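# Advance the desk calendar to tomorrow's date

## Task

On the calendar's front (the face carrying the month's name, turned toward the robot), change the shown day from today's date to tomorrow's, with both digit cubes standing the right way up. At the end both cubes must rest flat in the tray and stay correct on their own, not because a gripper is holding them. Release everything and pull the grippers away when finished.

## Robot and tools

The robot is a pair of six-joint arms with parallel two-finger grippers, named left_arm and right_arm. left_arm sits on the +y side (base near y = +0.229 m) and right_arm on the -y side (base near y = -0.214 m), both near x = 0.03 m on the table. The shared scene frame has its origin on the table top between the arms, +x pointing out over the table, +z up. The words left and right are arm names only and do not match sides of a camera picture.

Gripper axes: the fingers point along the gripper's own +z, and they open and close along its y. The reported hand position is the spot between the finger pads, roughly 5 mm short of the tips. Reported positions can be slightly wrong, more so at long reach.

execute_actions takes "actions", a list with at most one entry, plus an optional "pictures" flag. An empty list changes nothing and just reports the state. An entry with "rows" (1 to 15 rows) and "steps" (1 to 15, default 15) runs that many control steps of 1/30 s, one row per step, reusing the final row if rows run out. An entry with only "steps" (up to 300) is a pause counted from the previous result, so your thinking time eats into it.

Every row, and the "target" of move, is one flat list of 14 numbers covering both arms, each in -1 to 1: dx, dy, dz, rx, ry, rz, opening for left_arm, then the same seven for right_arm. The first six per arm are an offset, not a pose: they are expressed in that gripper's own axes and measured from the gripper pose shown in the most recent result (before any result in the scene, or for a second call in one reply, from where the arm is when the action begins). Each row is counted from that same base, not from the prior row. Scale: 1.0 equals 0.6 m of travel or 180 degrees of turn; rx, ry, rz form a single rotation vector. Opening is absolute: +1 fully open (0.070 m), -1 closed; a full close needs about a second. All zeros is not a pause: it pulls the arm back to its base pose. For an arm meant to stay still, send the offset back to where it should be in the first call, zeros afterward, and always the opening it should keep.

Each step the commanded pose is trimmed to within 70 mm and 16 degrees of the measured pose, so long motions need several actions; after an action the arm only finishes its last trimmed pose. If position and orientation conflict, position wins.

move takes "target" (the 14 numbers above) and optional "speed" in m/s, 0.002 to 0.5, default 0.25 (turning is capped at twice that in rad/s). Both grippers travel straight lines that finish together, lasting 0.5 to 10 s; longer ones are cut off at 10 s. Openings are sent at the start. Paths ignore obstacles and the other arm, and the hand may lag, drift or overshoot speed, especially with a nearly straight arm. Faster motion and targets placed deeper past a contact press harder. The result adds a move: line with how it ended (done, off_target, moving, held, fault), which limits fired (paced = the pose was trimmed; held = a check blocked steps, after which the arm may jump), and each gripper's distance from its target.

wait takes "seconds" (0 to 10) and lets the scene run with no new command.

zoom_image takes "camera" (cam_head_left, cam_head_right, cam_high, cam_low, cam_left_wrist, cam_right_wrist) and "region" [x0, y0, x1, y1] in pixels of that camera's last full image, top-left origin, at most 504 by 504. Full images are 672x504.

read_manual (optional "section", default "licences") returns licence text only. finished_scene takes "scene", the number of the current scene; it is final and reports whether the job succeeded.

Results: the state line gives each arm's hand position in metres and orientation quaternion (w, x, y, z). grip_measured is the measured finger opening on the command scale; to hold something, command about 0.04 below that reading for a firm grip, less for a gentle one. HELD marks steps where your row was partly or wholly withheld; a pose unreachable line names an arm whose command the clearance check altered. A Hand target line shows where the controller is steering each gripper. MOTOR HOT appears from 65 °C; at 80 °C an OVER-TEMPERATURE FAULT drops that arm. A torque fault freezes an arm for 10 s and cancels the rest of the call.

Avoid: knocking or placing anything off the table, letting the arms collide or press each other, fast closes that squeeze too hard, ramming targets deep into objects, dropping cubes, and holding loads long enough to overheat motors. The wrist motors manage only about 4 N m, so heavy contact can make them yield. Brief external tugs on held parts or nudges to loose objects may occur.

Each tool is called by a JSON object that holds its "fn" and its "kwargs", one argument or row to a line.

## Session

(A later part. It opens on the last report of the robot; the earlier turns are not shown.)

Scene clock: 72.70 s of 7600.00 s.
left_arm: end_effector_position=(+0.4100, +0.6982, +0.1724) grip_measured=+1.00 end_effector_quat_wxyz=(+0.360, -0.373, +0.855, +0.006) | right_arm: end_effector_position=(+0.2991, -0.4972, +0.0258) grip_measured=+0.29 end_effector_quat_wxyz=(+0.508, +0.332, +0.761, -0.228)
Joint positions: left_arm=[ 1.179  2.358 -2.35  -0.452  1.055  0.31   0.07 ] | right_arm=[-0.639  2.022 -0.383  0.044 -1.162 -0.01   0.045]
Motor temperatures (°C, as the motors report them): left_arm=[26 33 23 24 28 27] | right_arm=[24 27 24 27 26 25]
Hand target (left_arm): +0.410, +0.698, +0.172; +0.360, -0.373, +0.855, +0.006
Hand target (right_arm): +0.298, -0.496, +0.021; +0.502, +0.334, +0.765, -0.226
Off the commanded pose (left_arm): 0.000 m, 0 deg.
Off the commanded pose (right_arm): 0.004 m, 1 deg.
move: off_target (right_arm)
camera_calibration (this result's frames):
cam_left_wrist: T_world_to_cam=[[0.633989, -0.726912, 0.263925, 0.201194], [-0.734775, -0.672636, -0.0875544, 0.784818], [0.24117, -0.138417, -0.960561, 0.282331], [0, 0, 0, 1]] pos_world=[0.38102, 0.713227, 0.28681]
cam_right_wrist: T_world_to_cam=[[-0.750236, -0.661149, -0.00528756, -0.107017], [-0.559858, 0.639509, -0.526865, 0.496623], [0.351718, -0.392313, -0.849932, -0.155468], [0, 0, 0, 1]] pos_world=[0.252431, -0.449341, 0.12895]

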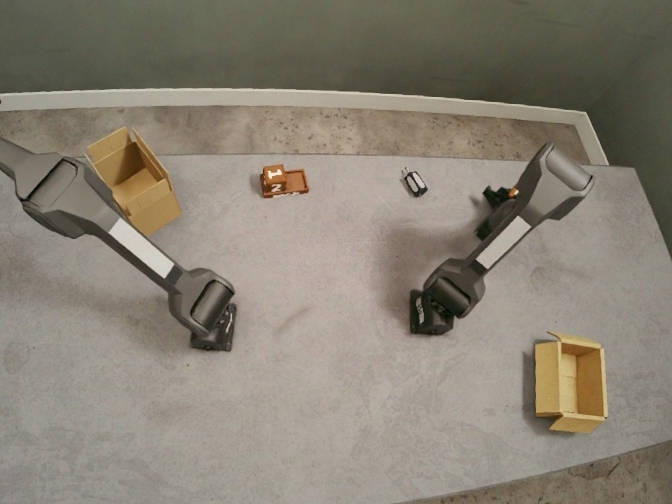

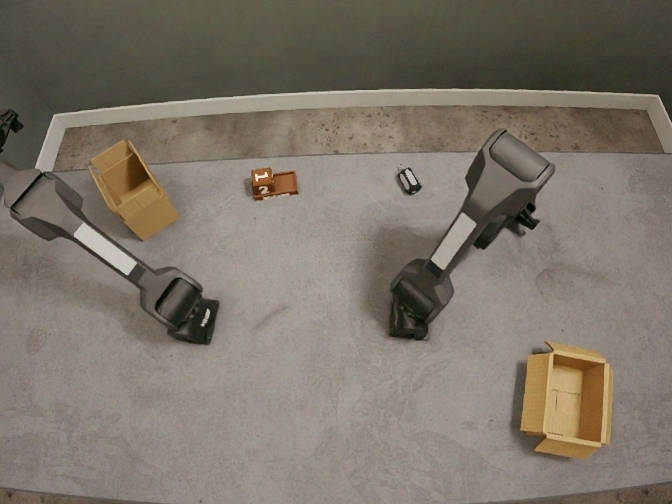

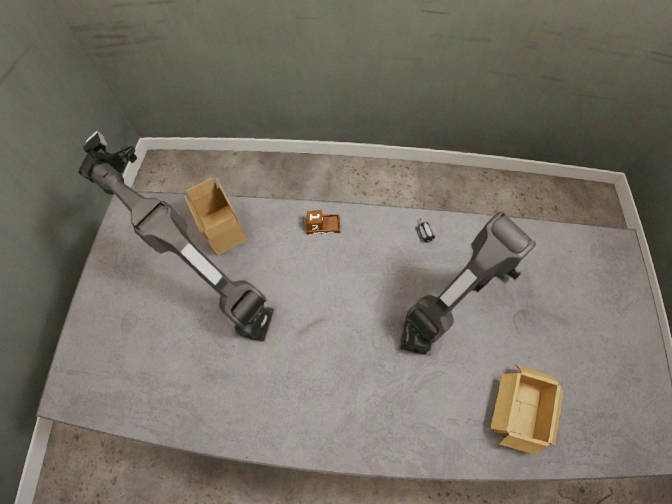

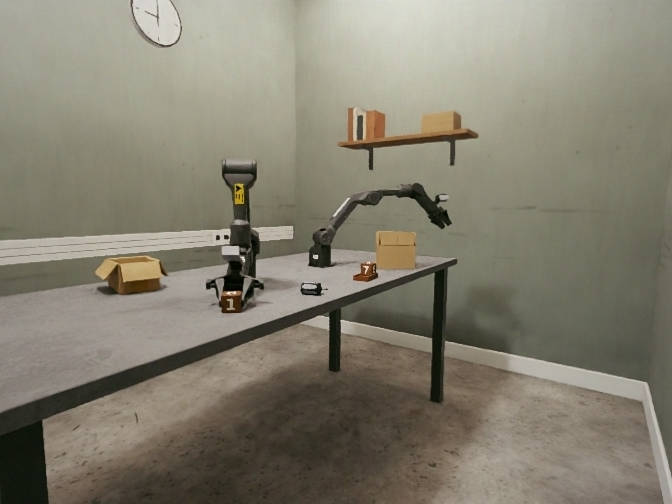

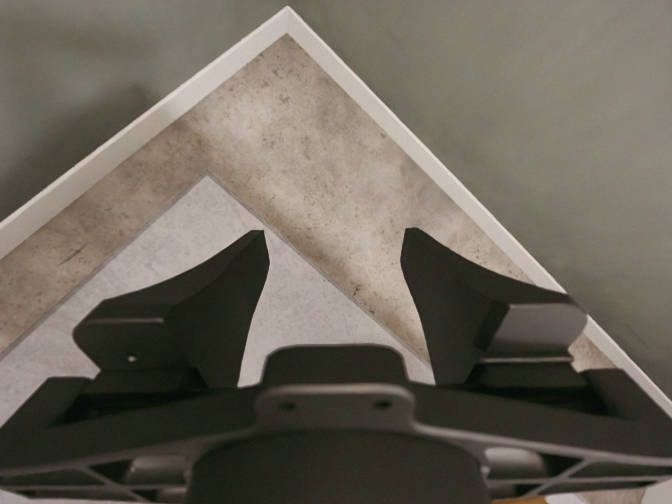

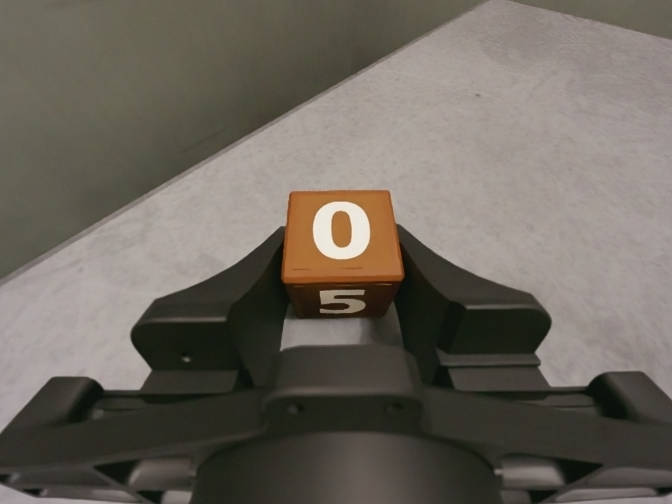

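{"fn": "move", "kwargs": {
  "target": [0,0,0,0,0,0,1,0,0,0,0,0,0,1]
}}

{"fn": "move", "kwargs": {
  "target": [0,0,0,0,0,0,1,-0.065,0,-0.027,0,0.375,0,1],
  "speed": 0.3
}}

{"fn": "move", "kwargs": {
  "target": [0,0,0,0,0,0,1,0,0,0,0,0,0.5,1],
  "speed": 0.5
}}

Scene clock: 75.10 s of 7600.00 s.
left_arm: end_effector_position=(+0.4100, +0.6982, +0.1724) grip_measured=+1.00 end_effector_quat_wxyz=(+0.360, -0.373, +0.855, +0.006) | right_arm: end_effector_position=(+0.2989, -0.4973, +0.0254) grip_measured=+1.00 end_effector_quat_wxyz=(+0.508, +0.333, +0.761, -0.228)
Joint positions: left_arm=[ 1.179  2.358 -2.35  -0.452  1.055  0.31   0.07 ] | right_arm=[-0.64   2.023 -0.383  0.044 -1.162 -0.01   0.07 ]
Motor temperatures (°C, as the motors report them): left_arm=[26 33 23 24 28 27] | right_arm=[24 27 24 27 29 25]
Hand target (left_arm): +0.410, +0.698, +0.172; +0.360, -0.373, +0.855, +0.006
Hand target (right_arm): +0.299, -0.497, +0.026; +0.508, +0.332, +0.761, -0.228
Off the commanded pose (left_arm): 0.000 m, 0 deg.
Off the commanded pose (right_arm): 0.000 m, 0 deg.
move: done
camera_calibration (this result's frames):
cam_left_wrist: T_world_to_cam=[[0.633989, -0.726912, 0.263925, 0.201194], [-0.734775, -0.672636, -0.0875544, 0.784818], [0.24117, -0.138417, -0.960561, 0.282331], [0, 0, 0, 1]] pos_world=[0.38102, 0.713227, 0.28681]
cam_right_wrist: T_world_to_cam=[[-0.75056, -0.660782, -0.00519779, -0.106938], [-0.560041, 0.640268, -0.525748, 0.496681], [0.350733, -0.391694, -0.850625, -0.155126], [0, 0, 0, 1]] pos_world=[0.252307, -0.449434, 0.128619]

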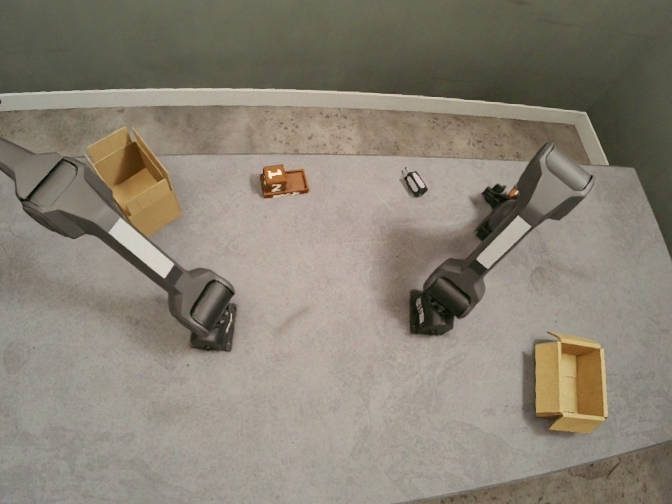

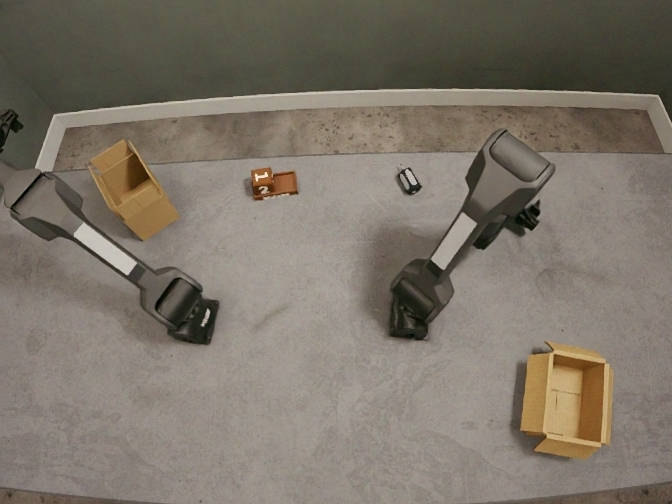

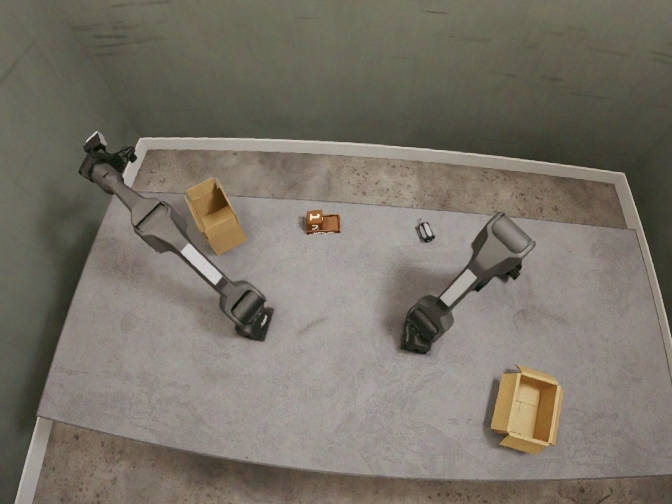

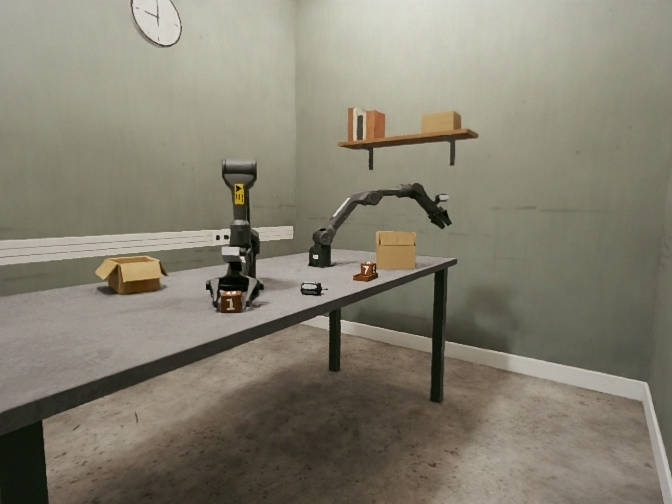

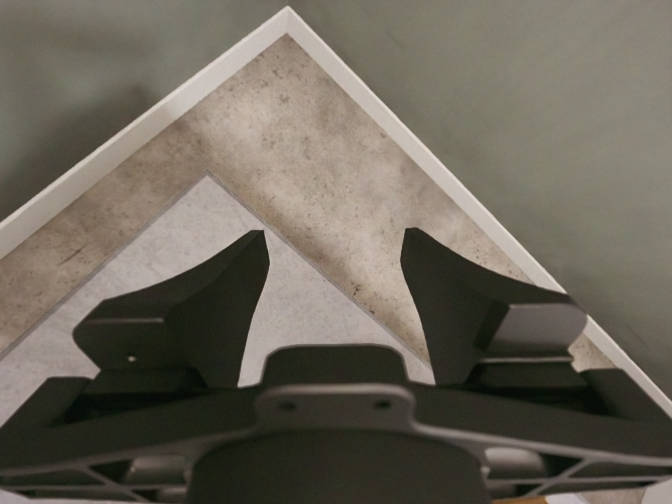

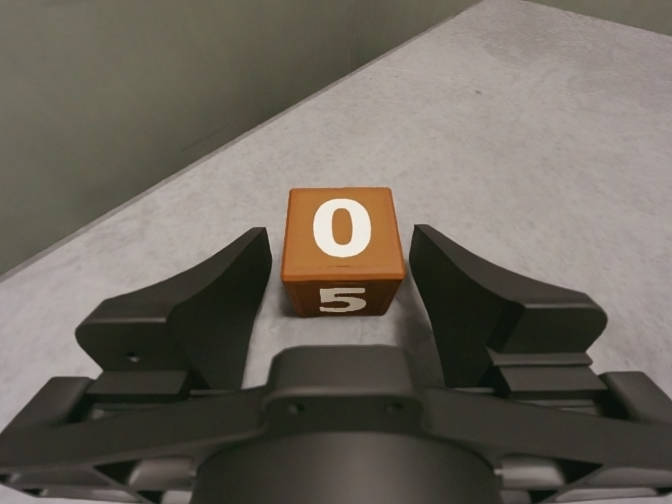

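Scene clock: 77.53 s of 7600.00 s.
left_arm: end_effector_position=(+0.4100, +0.6982, +0.1724) grip_measured=+1.00 end_effector_quat_wxyz=(+0.360, -0.373, +0.855, +0.006) | right_arm: end_effector_position=(+0.3003, -0.4983, +0.0654) grip_measured=+1.00 end_effector_quat_wxyz=(-0.004, +0.407, +0.914, -0.010)
Joint positions: left_arm=[ 1.179  2.358 -2.35  -0.452  1.055  0.31   0.07 ] | right_arm=[-0.65   1.996 -1.51  -0.023  1.171  0.047  0.07 ]
Motor temperatures (°C, as the motors report them): left_arm=[26 33 23 24 28 27] | right_arm=[24 27 24 27 28 25]
Hand target (left_arm): +0.410, +0.698, +0.172; +0.360, -0.373, +0.855, +0.006
Hand target (right_arm): +0.300, -0.498, +0.066; -0.003, +0.407, +0.913, -0.010
Off the commanded pose (left_arm): 0.000 m, 0 deg.
Off the commanded pose (right_arm): 0.003 m, 1 deg.
move: done
camera_calibration (this result's frames):
cam_left_wrist: T_world_to_cam=[[0.633989, -0.726912, 0.263926, 0.201194], [-0.734775, -0.672636, -0.0875543, 0.784818], [0.24117, -0.138418, -0.960561, 0.282331], [0, 0, 0, 1]] pos_world=[0.38102, 0.713227, 0.28681]
cam_right_wrist: T_world_to_cam=[[-0.756061, -0.65363, 0.0337618, -0.103712], [-0.515635, 0.626624, 0.584349, 0.426414], [-0.403104, 0.424395, -0.8108, 0.508452], [0, 0, 0, 1]] pos_world=[0.34642, -0.550775, 0.166579]

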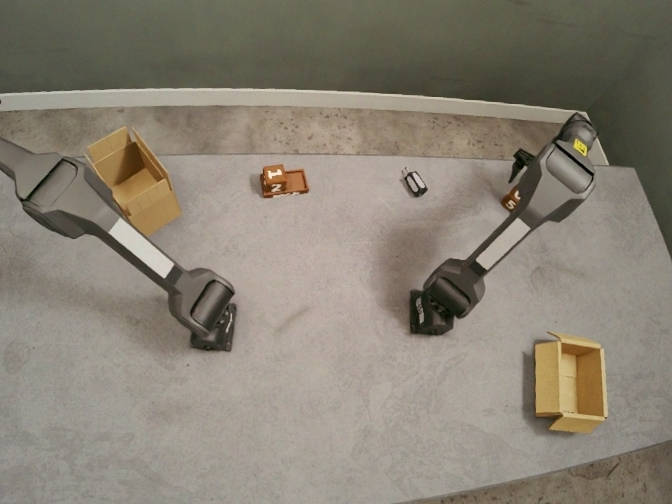

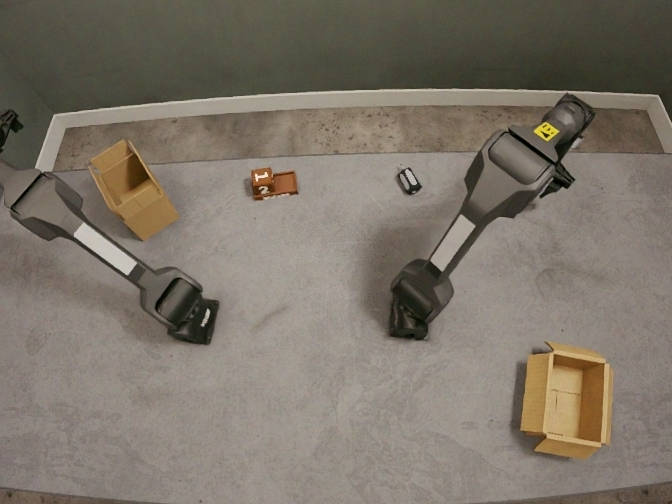

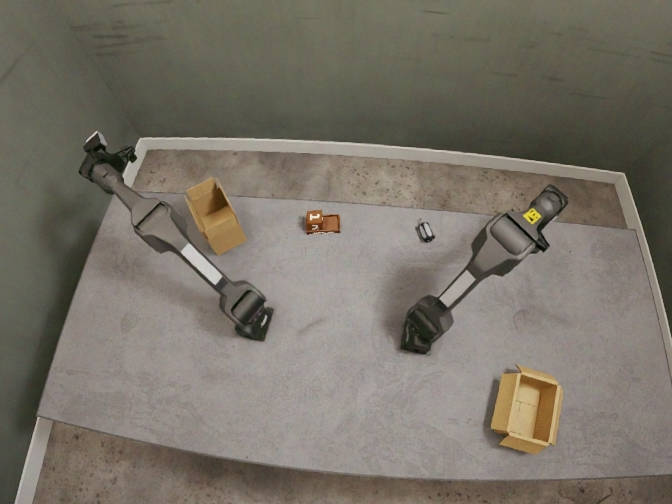

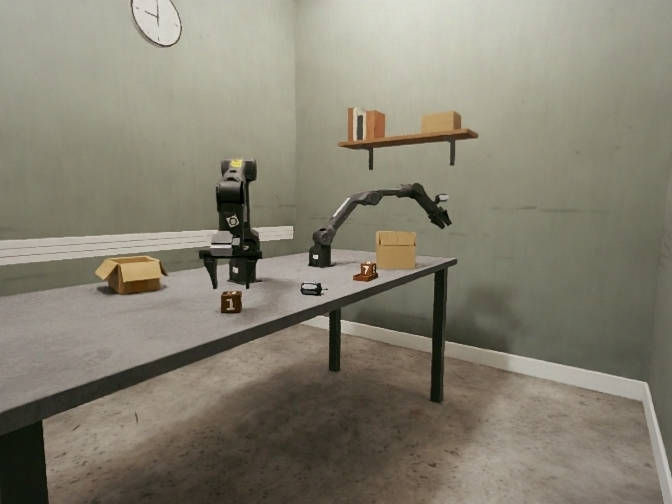

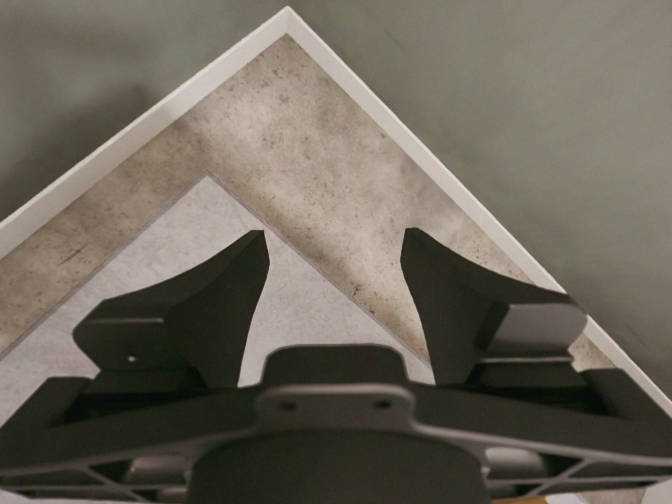

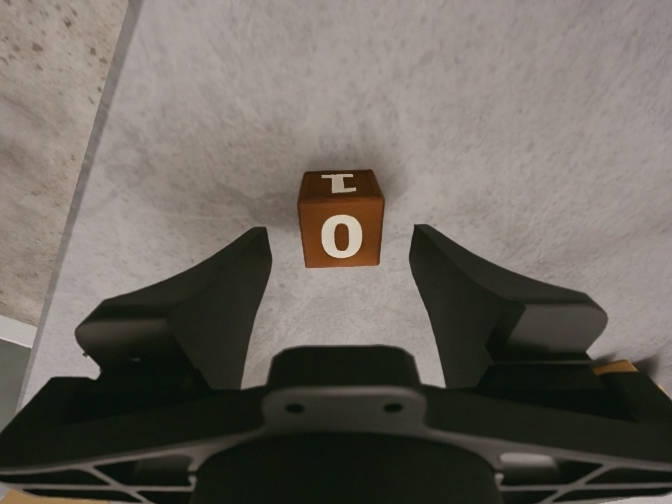

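Scene clock: 79.63 s of 7600.00 s.
left_arm: end_effector_position=(+0.4100, +0.6982, +0.1724) grip_measured=+1.00 end_effector_quat_wxyz=(+0.360, -0.373, +0.855, +0.006) | right_arm: end_effector_position=(+0.3001, -0.4984, +0.0653) grip_measured=+1.00 end_effector_quat_wxyz=(+0.005, +0.934, +0.358, -0.010)
Joint positions: left_arm=[ 1.179  2.358 -2.35  -0.452  1.055  0.31   0.07 ] | right_arm=[-0.651  1.996 -1.509 -0.023  1.17   1.618  0.07 ]
Motor temperatures (°C, as the motors report them): left_arm=[26 33 23 24 28 27] | right_arm=[24 27 24 27 28 25]
Hand target (left_arm): +0.410, +0.698, +0.172; +0.360, -0.373, +0.855, +0.006
Hand target (right_arm): +0.300, -0.498, +0.065; +0.005, +0.934, +0.358, -0.010
Off the commanded pose (left_arm): 0.000 m, 0 deg.
Off the commanded pose (right_arm): 0.000 m, 0 deg.
move: done
camera_calibration (this result's frames):
cam_left_wrist: T_world_to_cam=[[0.633989, -0.726912, 0.263925, 0.201194], [-0.734775, -0.672636, -0.0875543, 0.784818], [0.24117, -0.138417, -0.960561, 0.282331], [0, 0, 0, 1]] pos_world=[0.38102, 0.713227, 0.28681]
cam_right_wrist: T_world_to_cam=[[-0.65349, 0.756868, 0.0101201, 0.569891], [0.626112, 0.532984, 0.569132, 0.0381576], [0.425364, 0.378258, -0.822184, 0.237461], [0, 0, 0, 1]] pos_world=[0.24752, -0.541491, 0.167752]

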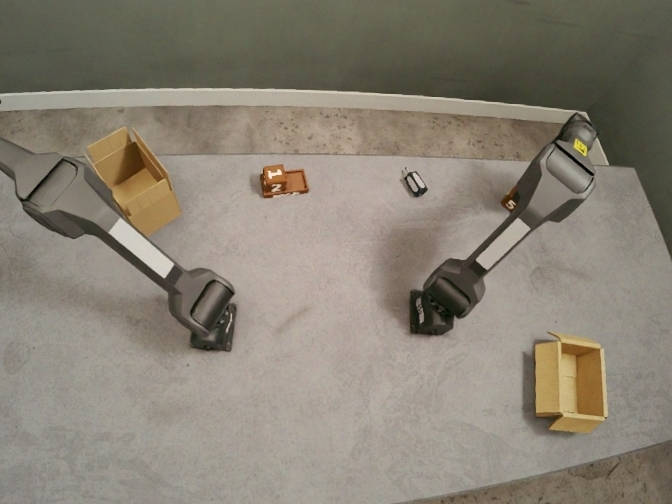

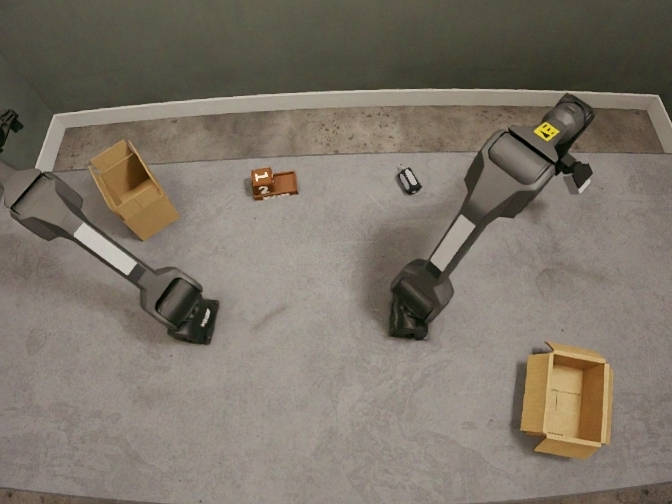

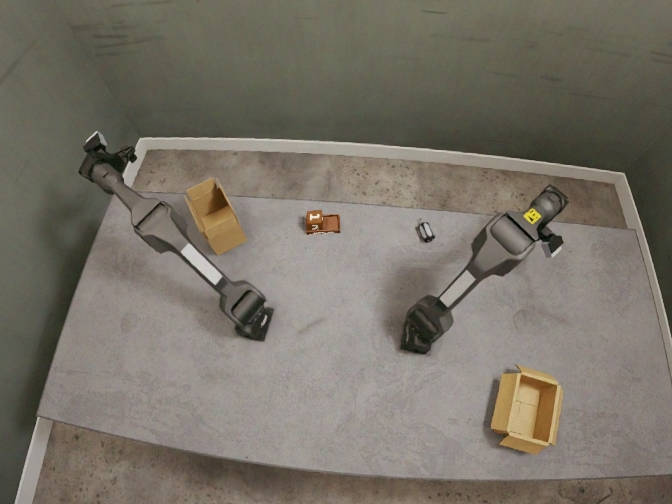

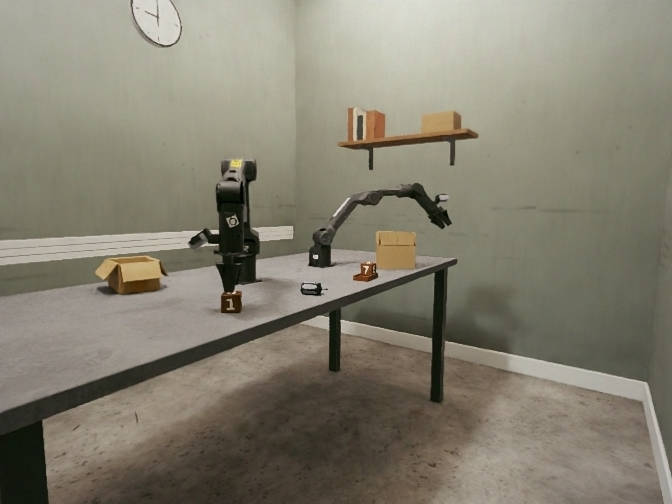

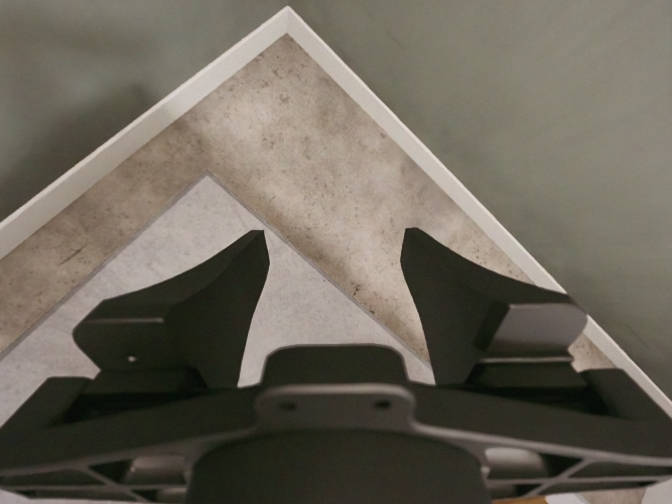

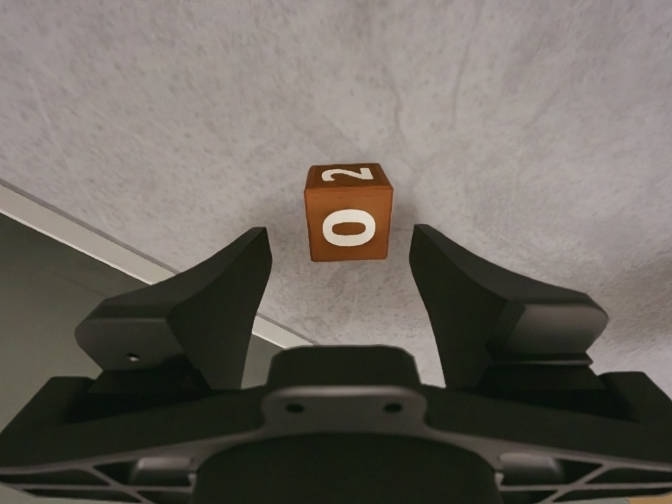

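{"fn": "move", "kwargs": {
  "target": [0,0,0,0,0,0,1,0.007,-0.008,0.065,0,-0.071,-0.005,1],
  "speed": 0.1
}}

{"fn": "move", "kwargs": {
  "target": [0,0,0,0,0,0,1,0,0,0,0,0,0,0.22]
}}

Scene clock: 82.37 s of 7600.00 s.
left_arm: end_effector_position=(+0.4100, +0.6982, +0.1724) grip_measured=+1.00 end_effector_quat_wxyz=(+0.360, -0.373, +0.855, +0.006) | right_arm: end_effector_position=(+0.2998, -0.4913, +0.0255) grip_measured=+1.00 end_effector_quat_wxyz=(+0.045, +0.923, +0.365, -0.112)
Joint positions: left_arm=[ 1.179  2.358 -2.35  -0.452  1.055  0.31   0.07 ] | right_arm=[-0.514  2.057 -1.413 -0.273  1.067  1.864  0.07 ]
Motor temperatures (°C, as the motors report them): left_arm=[26 33 23 24 28 27] | right_arm=[24 28 24 27 28 25]
Hand target (left_arm): +0.410, +0.698, +0.172; +0.360, -0.373, +0.855, +0.006
Hand target (right_arm): +0.300, -0.492, +0.026; +0.045, +0.924, +0.364, -0.111
Off the commanded pose (left_arm): 0.000 m, 0 deg.
Off the commanded pose (right_arm): 0.002 m, 0 deg.
move: done
camera_calibration (this result's frames):
cam_left_wrist: T_world_to_cam=[[0.633989, -0.726912, 0.263926, 0.201194], [-0.734775, -0.672636, -0.0875544, 0.784818], [0.24117, -0.138417, -0.960561, 0.282331], [0, 0, 0, 1]] pos_world=[0.38102, 0.713227, 0.28681]
cam_right_wrist: T_world_to_cam=[[-0.666469, 0.745505, 0.00644081, 0.563113], [0.692436, 0.615777, 0.375967, 0.0829113], [0.276319, 0.25503, -0.926611, 0.188994], [0, 0, 0, 1]] pos_world=[0.265664, -0.519058, 0.140325]

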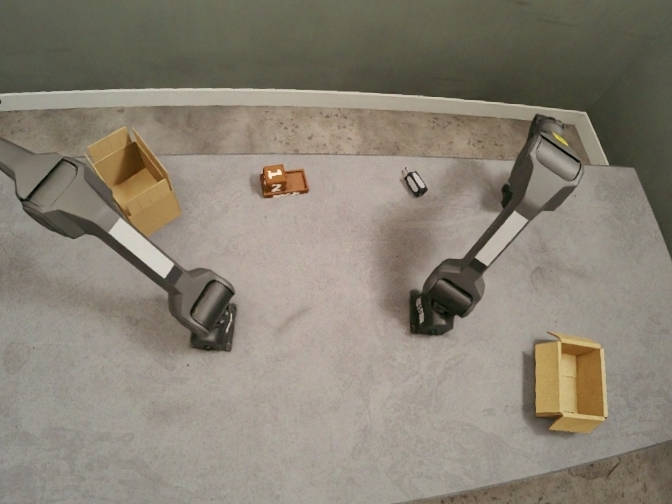

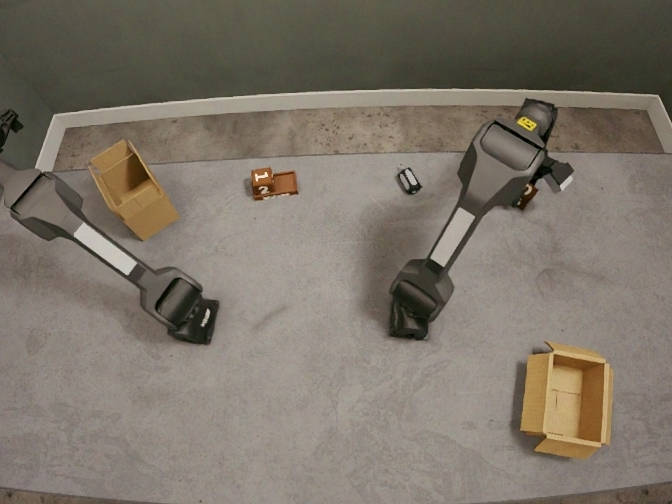

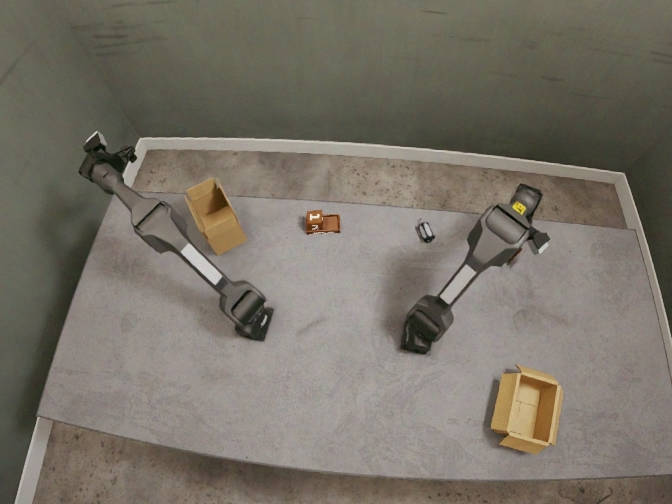

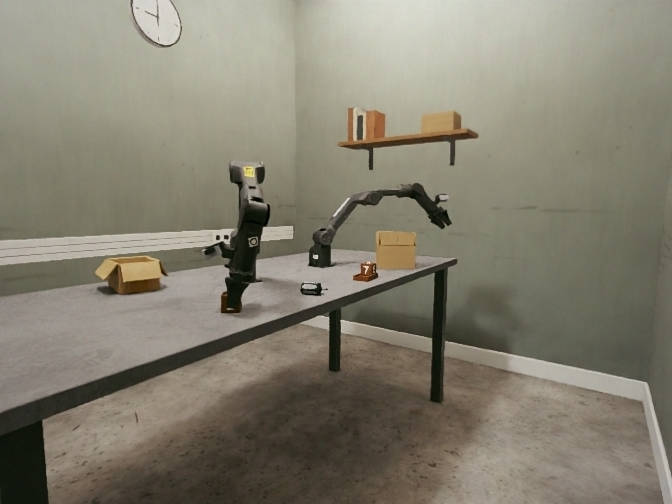

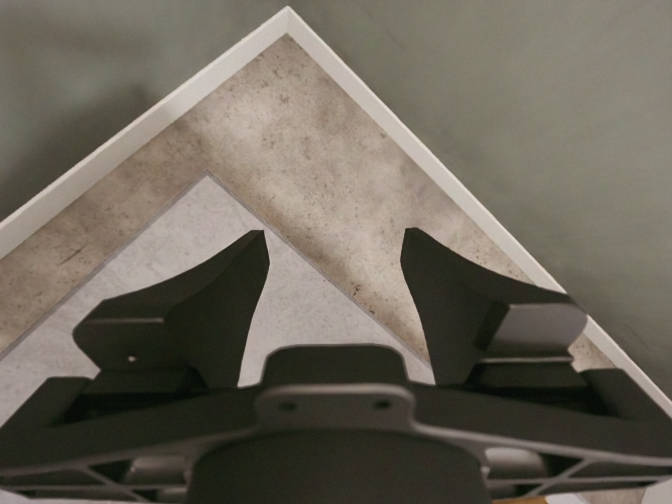

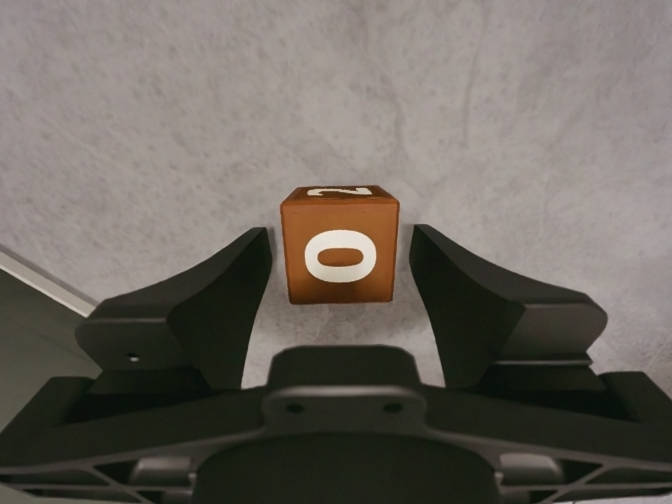

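Scene clock: 82.97 s of 7600.00 s.
left_arm: end_effector_position=(+0.4100, +0.6982, +0.1724) grip_measured=+1.00 end_effector_quat_wxyz=(+0.360, -0.373, +0.855, +0.006) | right_arm: end_effector_position=(+0.2999, -0.4913, +0.0255) grip_measured=+0.29 end_effector_quat_wxyz=(+0.044, +0.923, +0.365, -0.112)
Joint positions: left_arm=[ 1.179  2.358 -2.35  -0.452  1.055  0.31   0.07 ] | right_arm=[-0.514  2.057 -1.413 -0.273  1.067  1.864  0.045]
Motor temperatures (°C, as the motors report them): left_arm=[26 33 23 24 28 27] | right_arm=[24 28 24 27 28 25]
Hand target (left_arm): +0.410, +0.698, +0.172; +0.360, -0.373, +0.855, +0.006
Hand target (right_arm): +0.300, -0.491, +0.026; +0.045, +0.923, +0.365, -0.112
Off the commanded pose (left_arm): 0.000 m, 0 deg.
Off the commanded pose (right_arm): 0.000 m, 0 deg.
move: done
camera_calibration (this result's frames):
cam_left_wrist: T_world_to_cam=[[0.633989, -0.726912, 0.263926, 0.201194], [-0.734775, -0.672636, -0.0875542, 0.784818], [0.24117, -0.138418, -0.960561, 0.282331], [0, 0, 0, 1]] pos_world=[0.38102, 0.713227, 0.28681]
cam_right_wrist: T_world_to_cam=[[-0.666738, 0.745263, 0.006591, 0.563056], [0.692261, 0.615996, 0.37593, 0.0830014], [0.276107, 0.255209, -0.926625, 0.189061], [0, 0, 0, 1]] pos_world=[0.265751, -0.519003, 0.140275]

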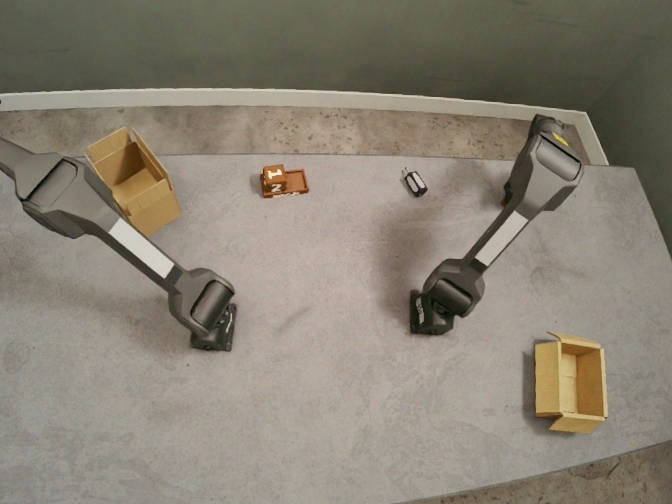

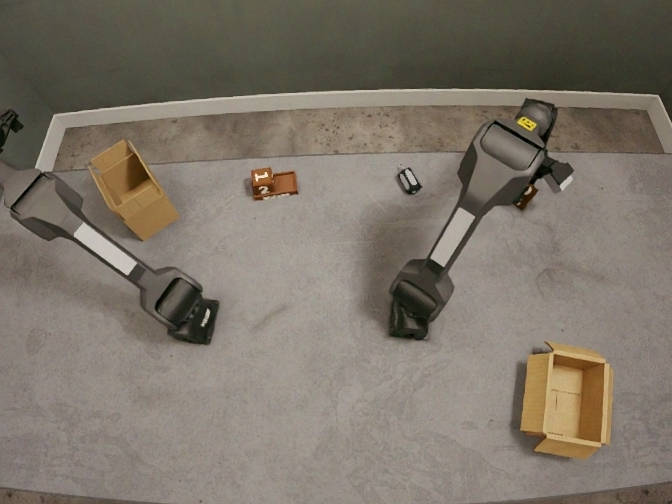

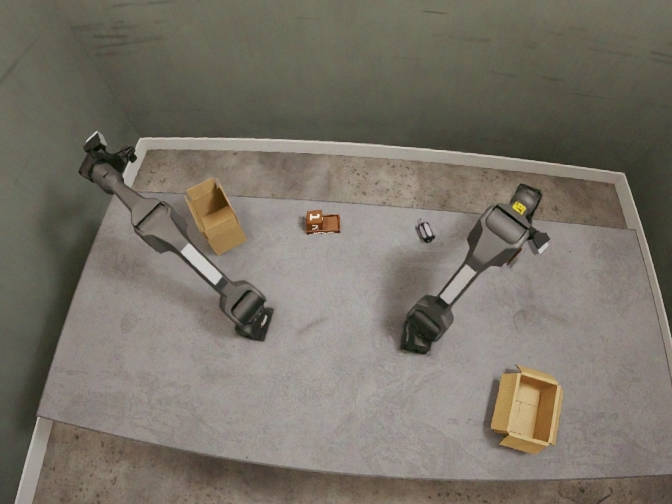

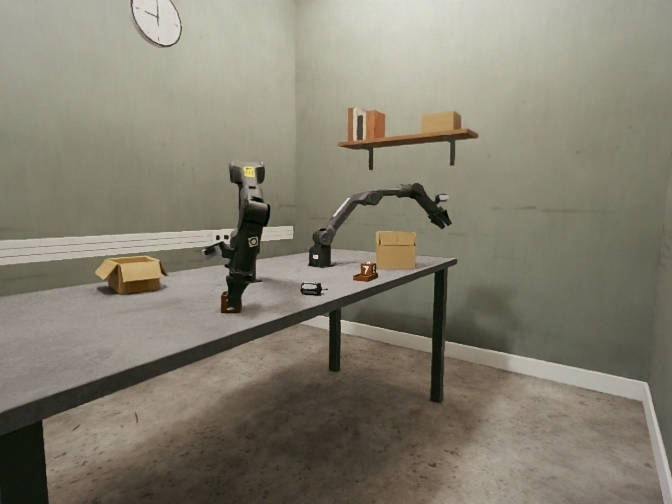

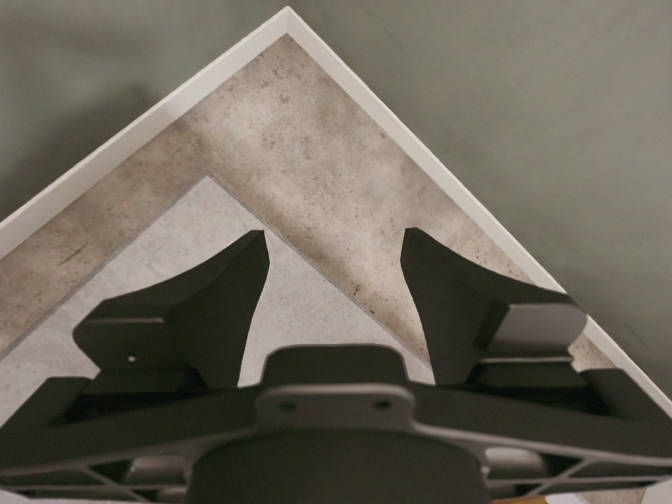

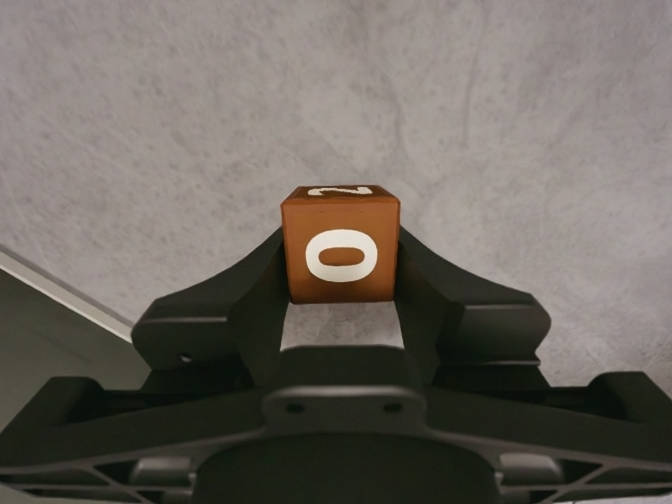

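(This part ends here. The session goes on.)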